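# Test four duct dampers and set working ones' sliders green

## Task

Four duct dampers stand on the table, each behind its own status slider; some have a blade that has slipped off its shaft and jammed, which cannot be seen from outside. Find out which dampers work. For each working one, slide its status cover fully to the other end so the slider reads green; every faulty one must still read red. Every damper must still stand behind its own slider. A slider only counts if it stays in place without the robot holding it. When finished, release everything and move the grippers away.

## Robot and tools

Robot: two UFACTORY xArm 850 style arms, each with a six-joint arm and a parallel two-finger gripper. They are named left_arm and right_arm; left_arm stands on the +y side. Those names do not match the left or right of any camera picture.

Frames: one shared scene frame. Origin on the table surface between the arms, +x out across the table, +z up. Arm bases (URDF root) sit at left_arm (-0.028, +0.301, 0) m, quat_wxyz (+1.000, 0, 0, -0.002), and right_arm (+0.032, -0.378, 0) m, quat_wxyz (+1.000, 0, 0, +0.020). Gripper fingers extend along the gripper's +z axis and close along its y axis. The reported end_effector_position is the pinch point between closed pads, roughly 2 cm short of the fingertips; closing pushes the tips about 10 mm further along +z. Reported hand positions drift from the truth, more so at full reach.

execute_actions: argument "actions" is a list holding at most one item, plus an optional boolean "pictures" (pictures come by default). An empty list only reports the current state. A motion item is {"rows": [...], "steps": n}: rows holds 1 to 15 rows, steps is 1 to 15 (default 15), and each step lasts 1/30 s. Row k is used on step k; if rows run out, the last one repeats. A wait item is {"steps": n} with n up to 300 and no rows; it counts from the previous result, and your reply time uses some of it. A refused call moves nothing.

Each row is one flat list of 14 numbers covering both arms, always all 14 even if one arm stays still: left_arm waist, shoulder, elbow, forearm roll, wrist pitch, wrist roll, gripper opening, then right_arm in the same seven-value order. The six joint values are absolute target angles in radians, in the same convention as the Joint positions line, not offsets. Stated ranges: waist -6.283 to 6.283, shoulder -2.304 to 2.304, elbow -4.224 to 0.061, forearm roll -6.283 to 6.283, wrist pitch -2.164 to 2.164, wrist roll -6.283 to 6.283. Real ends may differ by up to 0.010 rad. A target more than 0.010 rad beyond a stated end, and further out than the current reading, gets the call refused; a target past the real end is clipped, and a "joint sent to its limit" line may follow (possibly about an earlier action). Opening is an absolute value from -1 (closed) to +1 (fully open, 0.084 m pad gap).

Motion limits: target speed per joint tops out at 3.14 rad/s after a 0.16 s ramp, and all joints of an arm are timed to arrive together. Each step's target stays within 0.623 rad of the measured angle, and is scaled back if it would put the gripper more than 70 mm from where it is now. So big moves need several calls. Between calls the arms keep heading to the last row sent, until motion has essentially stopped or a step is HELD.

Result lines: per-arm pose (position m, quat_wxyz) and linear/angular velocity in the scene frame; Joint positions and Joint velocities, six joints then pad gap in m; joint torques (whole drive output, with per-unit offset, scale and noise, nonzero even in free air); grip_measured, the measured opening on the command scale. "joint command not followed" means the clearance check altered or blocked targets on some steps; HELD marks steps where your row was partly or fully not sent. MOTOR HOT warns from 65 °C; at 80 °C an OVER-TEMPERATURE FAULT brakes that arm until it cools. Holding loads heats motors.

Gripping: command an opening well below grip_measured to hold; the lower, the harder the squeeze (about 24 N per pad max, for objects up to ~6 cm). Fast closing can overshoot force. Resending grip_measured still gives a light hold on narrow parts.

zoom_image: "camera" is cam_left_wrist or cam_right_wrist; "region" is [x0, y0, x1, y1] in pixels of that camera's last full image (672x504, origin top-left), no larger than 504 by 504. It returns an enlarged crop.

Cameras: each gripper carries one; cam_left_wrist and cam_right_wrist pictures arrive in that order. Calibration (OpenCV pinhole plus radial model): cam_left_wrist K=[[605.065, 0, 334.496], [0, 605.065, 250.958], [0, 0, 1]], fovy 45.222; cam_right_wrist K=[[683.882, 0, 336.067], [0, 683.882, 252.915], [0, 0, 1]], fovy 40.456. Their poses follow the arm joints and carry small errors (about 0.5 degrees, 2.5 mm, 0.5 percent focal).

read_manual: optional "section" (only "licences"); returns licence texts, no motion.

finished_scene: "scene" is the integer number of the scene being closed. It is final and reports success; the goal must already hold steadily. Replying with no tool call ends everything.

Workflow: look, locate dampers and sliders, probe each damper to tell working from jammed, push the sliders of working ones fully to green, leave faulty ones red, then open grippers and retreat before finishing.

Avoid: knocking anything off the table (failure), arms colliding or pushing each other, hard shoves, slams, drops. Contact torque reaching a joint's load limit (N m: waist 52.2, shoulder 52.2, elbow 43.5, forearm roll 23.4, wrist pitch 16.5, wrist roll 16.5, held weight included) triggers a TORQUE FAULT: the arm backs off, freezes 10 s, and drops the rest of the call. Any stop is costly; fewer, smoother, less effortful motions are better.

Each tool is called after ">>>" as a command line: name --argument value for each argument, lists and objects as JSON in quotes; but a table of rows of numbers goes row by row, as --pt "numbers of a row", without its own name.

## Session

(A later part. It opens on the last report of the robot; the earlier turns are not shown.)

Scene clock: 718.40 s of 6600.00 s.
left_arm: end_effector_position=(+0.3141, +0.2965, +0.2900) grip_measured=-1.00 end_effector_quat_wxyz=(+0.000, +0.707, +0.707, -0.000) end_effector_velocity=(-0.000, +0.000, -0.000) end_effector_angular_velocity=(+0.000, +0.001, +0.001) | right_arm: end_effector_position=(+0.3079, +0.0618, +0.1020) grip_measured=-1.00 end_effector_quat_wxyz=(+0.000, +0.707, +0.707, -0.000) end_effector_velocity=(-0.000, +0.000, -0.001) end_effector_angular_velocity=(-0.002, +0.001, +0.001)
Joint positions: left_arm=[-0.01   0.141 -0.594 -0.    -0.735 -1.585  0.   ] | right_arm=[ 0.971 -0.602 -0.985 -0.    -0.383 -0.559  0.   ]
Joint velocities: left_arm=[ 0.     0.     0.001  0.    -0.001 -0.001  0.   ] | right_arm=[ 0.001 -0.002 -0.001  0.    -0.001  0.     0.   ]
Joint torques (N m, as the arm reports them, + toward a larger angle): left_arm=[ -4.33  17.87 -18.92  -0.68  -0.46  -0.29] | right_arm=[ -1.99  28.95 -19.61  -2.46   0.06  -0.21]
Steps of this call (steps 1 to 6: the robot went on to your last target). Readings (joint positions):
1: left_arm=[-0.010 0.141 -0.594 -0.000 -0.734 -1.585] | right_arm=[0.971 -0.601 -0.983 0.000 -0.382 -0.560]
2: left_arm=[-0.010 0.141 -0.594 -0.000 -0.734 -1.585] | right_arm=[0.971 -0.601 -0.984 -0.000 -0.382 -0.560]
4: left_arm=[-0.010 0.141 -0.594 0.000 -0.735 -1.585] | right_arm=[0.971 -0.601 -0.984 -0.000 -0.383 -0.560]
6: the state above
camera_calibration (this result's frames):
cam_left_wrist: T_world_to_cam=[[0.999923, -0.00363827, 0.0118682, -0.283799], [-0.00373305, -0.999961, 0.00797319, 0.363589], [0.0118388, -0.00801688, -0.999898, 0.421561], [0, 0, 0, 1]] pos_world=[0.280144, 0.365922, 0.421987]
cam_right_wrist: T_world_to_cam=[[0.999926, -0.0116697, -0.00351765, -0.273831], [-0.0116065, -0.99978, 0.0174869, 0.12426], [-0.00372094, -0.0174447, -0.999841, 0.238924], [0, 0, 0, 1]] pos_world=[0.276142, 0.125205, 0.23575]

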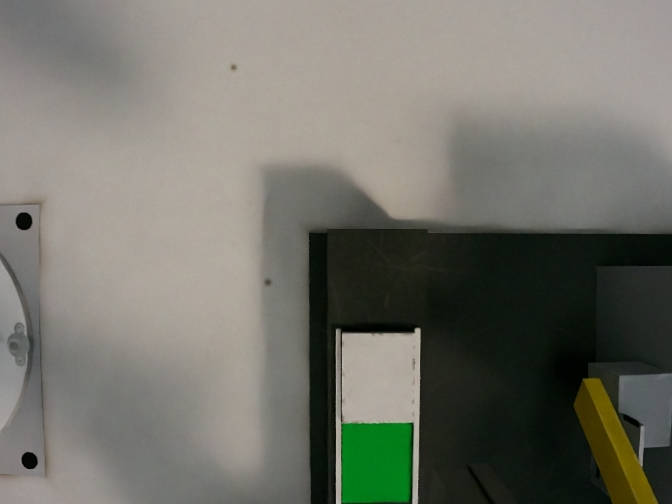

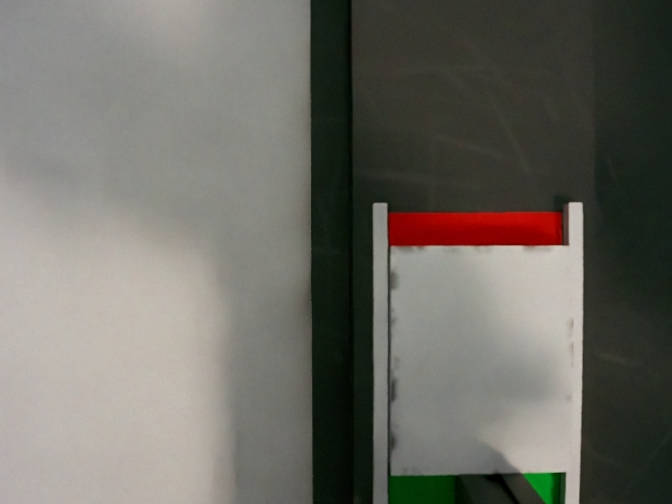

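>>> execute_actions --actions '[{"rows": [[-0.0100,0.1409,-0.5936,0,-0.7345,-1.5848,-1,0.9726,-0.6034,-0.9878,0,-0.3845,-0.5582,-1],[-0.0100,0.1409,-0.5936,0,-0.7345,-1.5848,-1,0.9738,-0.6052,-0.9909,0,-0.3858,-0.5570,-1],[-0.0100,0.1409,-0.5936,0,-0.7345,-1.5848,-1,0.9750,-0.6069,-0.9939,0,-0.3871,-0.5558,-1],[-0.0100,0.1409,-0.5936,0,-0.7345,-1.5848,-1,0.9761,-0.6087,-0.9970,0,-0.3884,-0.5547,-1],[-0.0100,0.1409,-0.5936,0,-0.7345,-1.5848,-1,0.9772,-0.6102,-0.9996,0,-0.3895,-0.5536,-1],[-0.0100,0.1409,-0.5936,0,-0.7345,-1.5848,-1,0.9780,-0.6114,-1.0019,0,-0.3904,-0.5528,-1],[-0.0100,0.1409,-0.5936,0,-0.7345,-1.5848,-1,0.9787,-0.6125,-1.0037,0,-0.3912,-0.5521,-1],[-0.0100,0.1409,-0.5936,0,-0.7345,-1.5848,-1,0.9793,-0.6133,-1.0051,0,-0.3918,-0.5515,-1]], "steps": 15}]'

>>> execute_actions --actions '[{"rows": [[-0.0100,0.1409,-0.5936,0,-0.7345,-1.5848,-1,0.9761,-0.6087,-0.9970,0,-0.3884,-0.5547,-1],[-0.0100,0.1409,-0.5936,0,-0.7345,-1.5848,-1,0.9726,-0.6034,-0.9878,0,-0.3845,-0.5582,-1],[-0.0100,0.1409,-0.5936,0,-0.7345,-1.5848,-1,0.9714,-0.6017,-0.9848,0,-0.3832,-0.5594,-1],[-0.0100,0.1409,-0.5936,0,-0.7345,-1.5848,-1,0.9714,-0.5981,-0.9843,0,-0.3863,-0.5594,-1],[-0.0100,0.1409,-0.5936,0,-0.7345,-1.5848,-1,0.9714,-0.5873,-0.9827,0,-0.3955,-0.5594,-1],[-0.0100,0.1409,-0.5936,0,-0.7345,-1.5848,-1,0.9714,-0.5693,-0.9800,0,-0.4108,-0.5594,-1],[-0.0100,0.1409,-0.5936,0,-0.7345,-1.5848,-1,0.9693,-0.5447,-0.9764,0,-0.4318,-0.5615,-1],[-0.0100,0.1409,-0.5936,0,-0.7345,-1.5848,-1,0.9629,-0.5141,-0.9719,0,-0.4579,-0.5679,-1],[-0.0100,0.1409,-0.5936,0,-0.7345,-1.5848,-1,0.9522,-0.4781,-0.9666,0,-0.4886,-0.5786,-1],[-0.0100,0.1409,-0.5936,0,-0.7345,-1.5848,-1,0.9372,-0.4378,-0.9607,0,-0.5229,-0.5936,-1],[-0.0100,0.1409,-0.5936,0,-0.7345,-1.5848,-1,0.9201,-0.3946,-0.9543,0,-0.5597,-0.6107,-1],[-0.0100,0.1409,-0.5936,0,-0.7345,-1.5848,-1,0.9009,-0.3484,-0.9475,0,-0.5991,-0.6299,-1],[-0.0100,0.1409,-0.5936,0,-0.7345,-1.5848,-1,0.8796,-0.3016,-0.9406,0,-0.6390,-0.6512,-1],[-0.0100,0.1409,-0.5936,0,-0.7345,-1.5848,-1,0.8582,-0.2548,-0.9337,0,-0.6789,-0.6726,-1],[-0.0100,0.1409,-0.5936,0,-0.7345,-1.5848,-1,0.8368,-0.2086,-0.9269,0,-0.7183,-0.6940,-1]], "steps": 15}]' --pictures false

>>> execute_actions --actions '[{"rows": [[-0.0100,0.1409,-0.5936,0,-0.7345,-1.5848,-1,0.8176,-0.1654,-0.9205,0,-0.7551,-0.7132,-1],[-0.0100,0.1409,-0.5936,0,-0.7345,-1.5848,-1,0.8005,-0.1251,-0.9146,0,-0.7894,-0.7303,-1],[-0.0100,0.1409,-0.5936,0,-0.7345,-1.5848,-1,0.7856,-0.0891,-0.9093,0,-0.8201,-0.7452,-1],[-0.0100,0.1409,-0.5936,0,-0.7345,-1.5848,-1,0.7749,-0.0585,-0.9048,0,-0.8462,-0.7559,-1],[-0.0100,0.1409,-0.5936,0,-0.7345,-1.5848,-1,0.7663,-0.0339,-0.9012,0,-0.8672,-0.7645,-1],[-0.0100,0.1409,-0.5936,0,-0.7345,-1.5848,-1,0.7610,-0.0159,-0.8985,0,-0.8825,-0.7698,-1],[-0.0100,0.1409,-0.5936,0,-0.7345,-1.5848,-1,0.7584,-0.0051,-0.8969,0,-0.8917,-0.7724,-1],[-0.0100,0.1409,-0.5936,0,-0.7345,-1.5848,-1,0.7578,-0.0015,-0.8964,0,-0.8948,-0.7730,-1]], "steps": 15}]'

Scene clock: 786.03 s of 6600.00 s.
left_arm: end_effector_position=(+0.3141, +0.2965, +0.2900) grip_measured=-1.00 end_effector_quat_wxyz=(+0.000, +0.707, +0.707, -0.000) end_effector_velocity=(-0.000, +0.000, -0.000) end_effector_angular_velocity=(+0.000, +0.001, +0.001) | right_arm: end_effector_position=(+0.3079, +0.0696, +0.1020) grip_measured=-1.00 end_effector_quat_wxyz=(+0.000, +0.707, +0.707, -0.000) end_effector_velocity=(+0.000, +0.001, +0.001) end_effector_angular_velocity=(+0.001, -0.001, +0.000)
Joint positions: left_arm=[-0.01   0.141 -0.594  0.    -0.735 -1.585  0.   ] | right_arm=[ 0.979 -0.613 -1.005 -0.    -0.392 -0.552  0.   ]
Joint velocities: left_arm=[ 0.    -0.     0.001  0.    -0.    -0.001  0.   ] | right_arm=[ 0.001  0.    -0.001  0.    -0.     0.001  0.   ]
Joint torques (N m, as the arm reports them, + toward a larger angle): left_arm=[ -4.3   17.52 -18.85  -0.5   -0.51  -0.35] | right_arm=[  1.76  27.54 -19.64  -2.38   0.27  -0.19]
Steps of this call (steps 1 to 15: the robot went on to your last target; steps 16 to 90: nothing new was sent; then 64.13 s passed at rest; steps 91 to 105: all 15 steps of this action). Readings (joint positions):
91: left_arm=[-0.010 0.141 -0.594 -0.000 -0.735 -1.585] | right_arm=[0.971 -0.602 -0.985 -0.000 -0.383 -0.559]
92: left_arm=[-0.010 0.141 -0.594 0.000 -0.734 -1.585] | right_arm=[0.972 -0.602 -0.986 -0.000 -0.384 -0.559]
94: left_arm=[-0.010 0.141 -0.594 -0.000 -0.734 -1.585] | right_arm=[0.974 -0.605 -0.990 -0.000 -0.386 -0.557]
98: left_arm=[-0.010 0.141 -0.594 0.000 -0.735 -1.585] | right_arm=[0.978 -0.611 -1.001 0.000 -0.390 -0.553]
105: the state above
camera_calibration (this result's frames):
cam_left_wrist: T_world_to_cam=[[0.999923, -0.00363834, 0.0118685, -0.283799], [-0.00373311, -0.999961, 0.00797309, 0.363589], [0.0118391, -0.00801678, -0.999898, 0.421561], [0, 0, 0, 1]] pos_world=[0.280144, 0.365922, 0.421987]
cam_right_wrist: T_world_to_cam=[[0.999925, -0.0116935, -0.0037573, -0.273665], [-0.0116244, -0.999772, 0.0179209, 0.131935], [-0.003966, -0.0178758, -0.999832, 0.239141], [0, 0, 0, 1]] pos_world=[0.276127, 0.13298, 0.235708]

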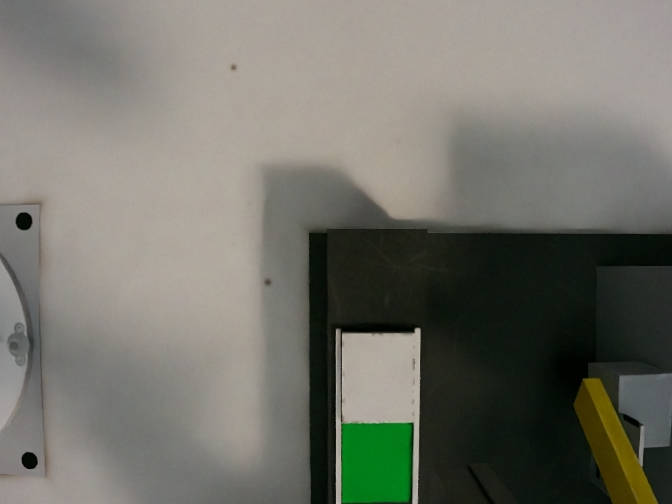

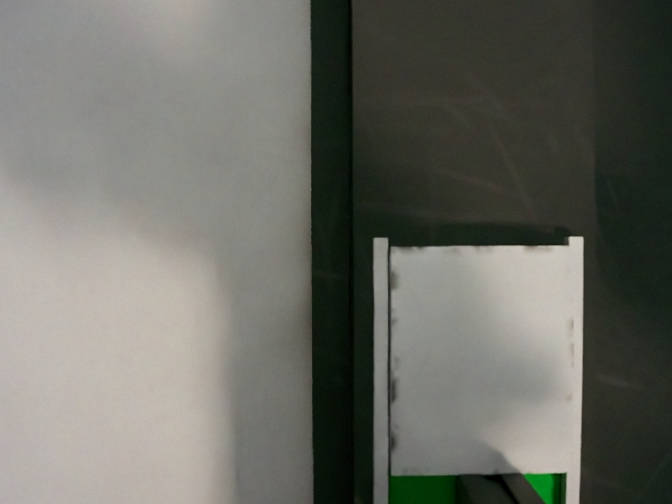

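Scene clock: 786.53 s of 6600.00 s.
left_arm: end_effector_position=(+0.3141, +0.2965, +0.2900) grip_measured=-1.00 end_effector_quat_wxyz=(+0.000, +0.707, +0.707, -0.000) end_effector_velocity=(-0.000, -0.000, +0.000) end_effector_angular_velocity=(+0.000, -0.000, -0.000) | right_arm: end_effector_position=(+0.3249, +0.0290, +0.2099) grip_measured=-1.00 end_effector_quat_wxyz=(-0.000, +0.707, +0.707, +0.001) end_effector_velocity=(+0.101, -0.232, +0.449) end_effector_angular_velocity=(+0.004, -0.004, -0.007)
Joint positions: left_arm=[-0.01   0.141 -0.594  0.    -0.735 -1.585  0.   ] | right_arm=[ 0.908 -0.37  -0.952  0.    -0.58  -0.623  0.   ]
Joint velocities: left_arm=[-0.  0.  0.  0. -0.  0.  0.] | right_arm=[-0.433  1.002  0.146 -0.    -0.85  -0.427  0.   ]
Joint torques (N m, as the arm reports them, + toward a larger angle): left_arm=[ -3.88  17.36 -18.81  -0.64  -0.41  -0.28] | right_arm=[  3.97  23.88 -19.87  -2.5   -0.25  -0.24]
Steps of this call (steps 1 to 15: all 15 steps of this action). Readings (joint positions):
1: left_arm=[-0.010 0.141 -0.594 0.000 -0.735 -1.585] | right_arm=[0.979 -0.613 -1.005 -0.000 -0.392 -0.552]
2: left_arm=[-0.010 0.141 -0.594 -0.000 -0.734 -1.585] | right_arm=[0.978 -0.612 -1.003 0.000 -0.390 -0.553]
4: left_arm=[-0.010 0.141 -0.594 0.000 -0.734 -1.585] | right_arm=[0.974 -0.606 -0.992 0.000 -0.386 -0.557]
8: left_arm=[-0.010 0.141 -0.594 0.000 -0.734 -1.585] | right_arm=[0.971 -0.576 -0.980 0.000 -0.407 -0.560]
15: the state above

Scene clock: 787.03 s of 6600.00 s.
left_arm: end_effector_position=(+0.3141, +0.2965, +0.2900) grip_measured=-1.00 end_effector_quat_wxyz=(+0.000, +0.707, +0.707, -0.000) end_effector_velocity=(-0.000, -0.000, -0.000) end_effector_angular_velocity=(-0.000, +0.000, -0.001) | right_arm: end_effector_position=(+0.3303, -0.0720, +0.3586) grip_measured=-1.00 end_effector_quat_wxyz=(+0.000, +0.707, +0.707, -0.001) end_effector_velocity=(-0.005, -0.010, -0.001) end_effector_angular_velocity=(-0.019, +0.019, +0.004)
Joint positions: left_arm=[-0.01   0.141 -0.594 -0.    -0.735 -1.585  0.   ] | right_arm=[ 0.759 -0.004 -0.896 -0.    -0.893 -0.772  0.   ]
Joint velocities: left_arm=[-0.     0.     0.001 -0.     0.001  0.     0.   ] | right_arm=[-0.008  0.011  0.014  0.    -0.024 -0.011  0.   ]
Joint torques (N m, as the arm reports them, + toward a larger angle): left_arm=[ -4.65  17.36 -18.82  -0.55  -0.47  -0.31] | right_arm=[  0.08  12.82 -25.78  -1.84  -0.01  -0.22]
Steps of this call (steps 1 to 15: all 15 steps of this action). Readings (joint positions):
1: left_arm=[-0.010 0.141 -0.594 -0.000 -0.734 -1.585] | right_arm=[0.893 -0.336 -0.947 0.000 -0.608 -0.637]
2: left_arm=[-0.010 0.141 -0.594 0.000 -0.735 -1.585] | right_arm=[0.878 -0.303 -0.942 0.000 -0.637 -0.652]
4: left_arm=[-0.010 0.141 -0.594 0.000 -0.734 -1.585] | right_arm=[0.849 -0.235 -0.932 0.000 -0.694 -0.682]
8: left_arm=[-0.010 0.141 -0.594 0.000 -0.735 -1.585] | right_arm=[0.793 -0.098 -0.911 -0.000 -0.812 -0.737]
15: the state above
camera_calibration (this result's frames):
cam_left_wrist: T_world_to_cam=[[0.999923, -0.00363818, 0.0118685, -0.283799], [-0.00373295, -0.999961, 0.00797315, 0.363589], [0.0118391, -0.00801684, -0.999898, 0.421561], [0, 0, 0, 1]] pos_world=[0.280144, 0.365922, 0.421987]
cam_right_wrist: T_world_to_cam=[[0.999926, -0.0113332, -0.00438654, -0.296467], [-0.0112509, -0.999768, 0.0183583, -0.0142068], [-0.00459358, -0.0183076, -0.999822, 0.493518], [0, 0, 0, 1]] pos_world=[0.298552, -0.00852833, 0.49239]

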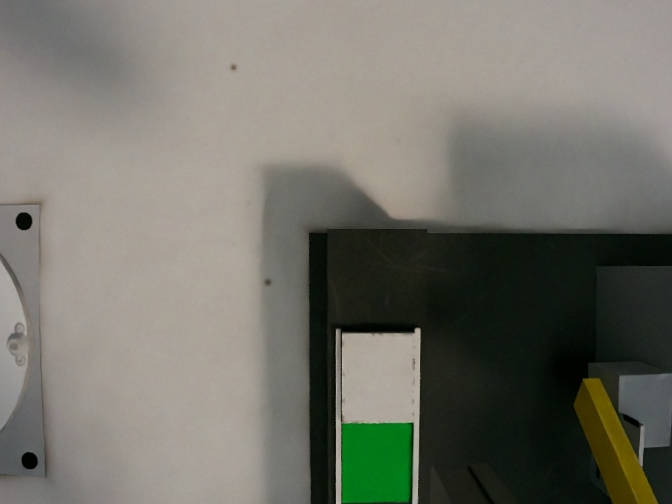

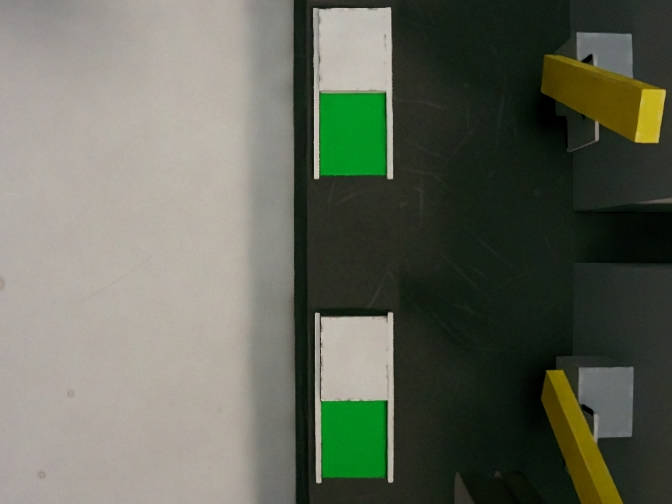

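>>> execute_actions --actions '[]'

Scene clock: 792.73 s of 6600.00 s.
left_arm: end_effector_position=(+0.3141, +0.2965, +0.2900) grip_measured=-1.00 end_effector_quat_wxyz=(+0.000, +0.707, +0.707, -0.000) end_effector_velocity=(+0.000, +0.000, -0.000) end_effector_angular_velocity=(-0.000, -0.001, +0.001) | right_arm: end_effector_position=(+0.3304, -0.0725, +0.3600) grip_measured=-1.00 end_effector_quat_wxyz=(+0.000, +0.707, +0.707, +0.000) end_effector_velocity=(+0.000, -0.000, +0.000) end_effector_angular_velocity=(+0.000, -0.000, +0.001)
Joint positions: left_arm=[-0.01   0.141 -0.594 -0.    -0.735 -1.585  0.   ] | right_arm=[ 0.758 -0.001 -0.896 -0.    -0.895 -0.773  0.   ]
Joint velocities: left_arm=[ 0.001 -0.     0.    -0.     0.001 -0.001  0.   ] | right_arm=[-0.     0.001  0.     0.    -0.    -0.001  0.   ]
Joint torques (N m, as the arm reports them, + toward a larger angle): left_arm=[ -4.61  16.88 -18.48  -0.59  -0.44  -0.27] | right_arm=[  0.12  14.87 -24.98  -1.34  -0.31  -0.38]
Steps of this call (steps 1 to 15: the robot went on to your last target; steps 16 to 90: nothing new was sent; then 2.70 s passed at rest). Readings (joint positions):
1: left_arm=[-0.010 0.141 -0.594 0.000 -0.734 -1.585] | right_arm=[0.759 -0.004 -0.896 0.000 -0.894 -0.772]
2: left_arm=[-0.010 0.141 -0.594 -0.000 -0.734 -1.585] | right_arm=[0.759 -0.004 -0.896 0.000 -0.894 -0.773]
4: left_arm=[-0.010 0.141 -0.594 -0.000 -0.735 -1.585] | right_arm=[0.758 -0.003 -0.896 0.000 -0.894 -0.773]
8: left_arm=[-0.010 0.141 -0.594 -0.000 -0.735 -1.585] | right_arm=[0.758 -0.002 -0.896 0.000 -0.895 -0.773]
90: the state above
All arms were judged still, so your last target was given up. Only a new action makes them travel on or press farther. Fingers that are still opening or closing keep moving.
camera_calibration (this result's frames):
cam_left_wrist: T_world_to_cam=[[0.999923, -0.00363834, 0.0118687, -0.283799], [-0.00373312, -0.999961, 0.00797317, 0.363589], [0.0118392, -0.00801686, -0.999898, 0.421561], [0, 0, 0, 1]] pos_world=[0.280144, 0.365922, 0.421987]
cam_right_wrist: T_world_to_cam=[[0.999927, -0.0115911, -0.0034012, -0.29697], [-0.0115305, -0.999783, 0.0173235, -0.0142871], [-0.00360126, -0.0172831, -0.999844, 0.494646], [0, 0, 0, 1]] pos_world=[0.298565, -0.00917719, 0.493806]

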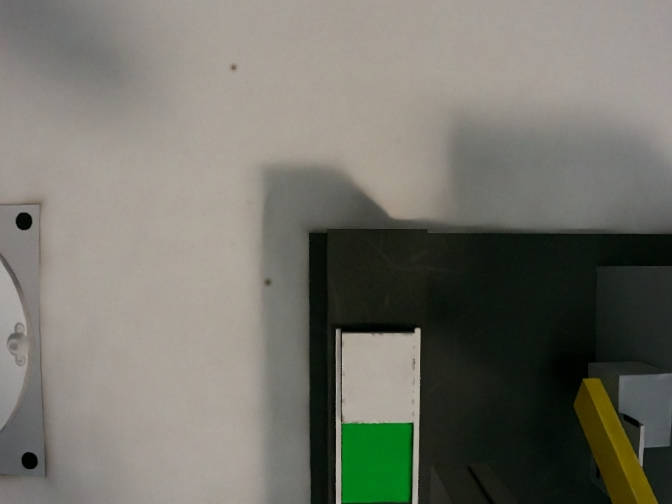

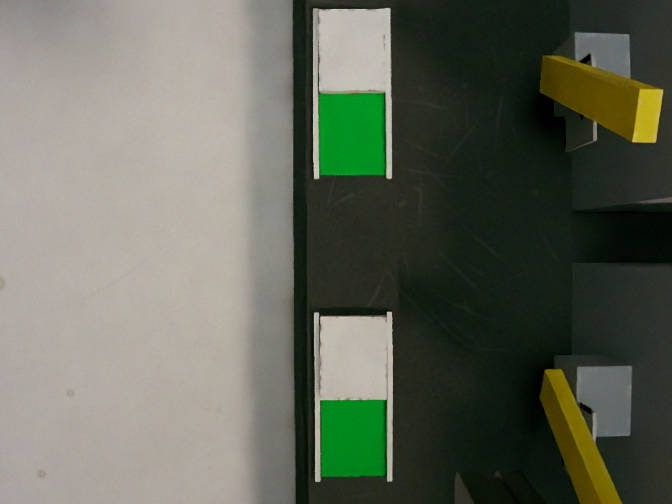

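>>> finished_scene --scene 2

The scene is finished: the task was done.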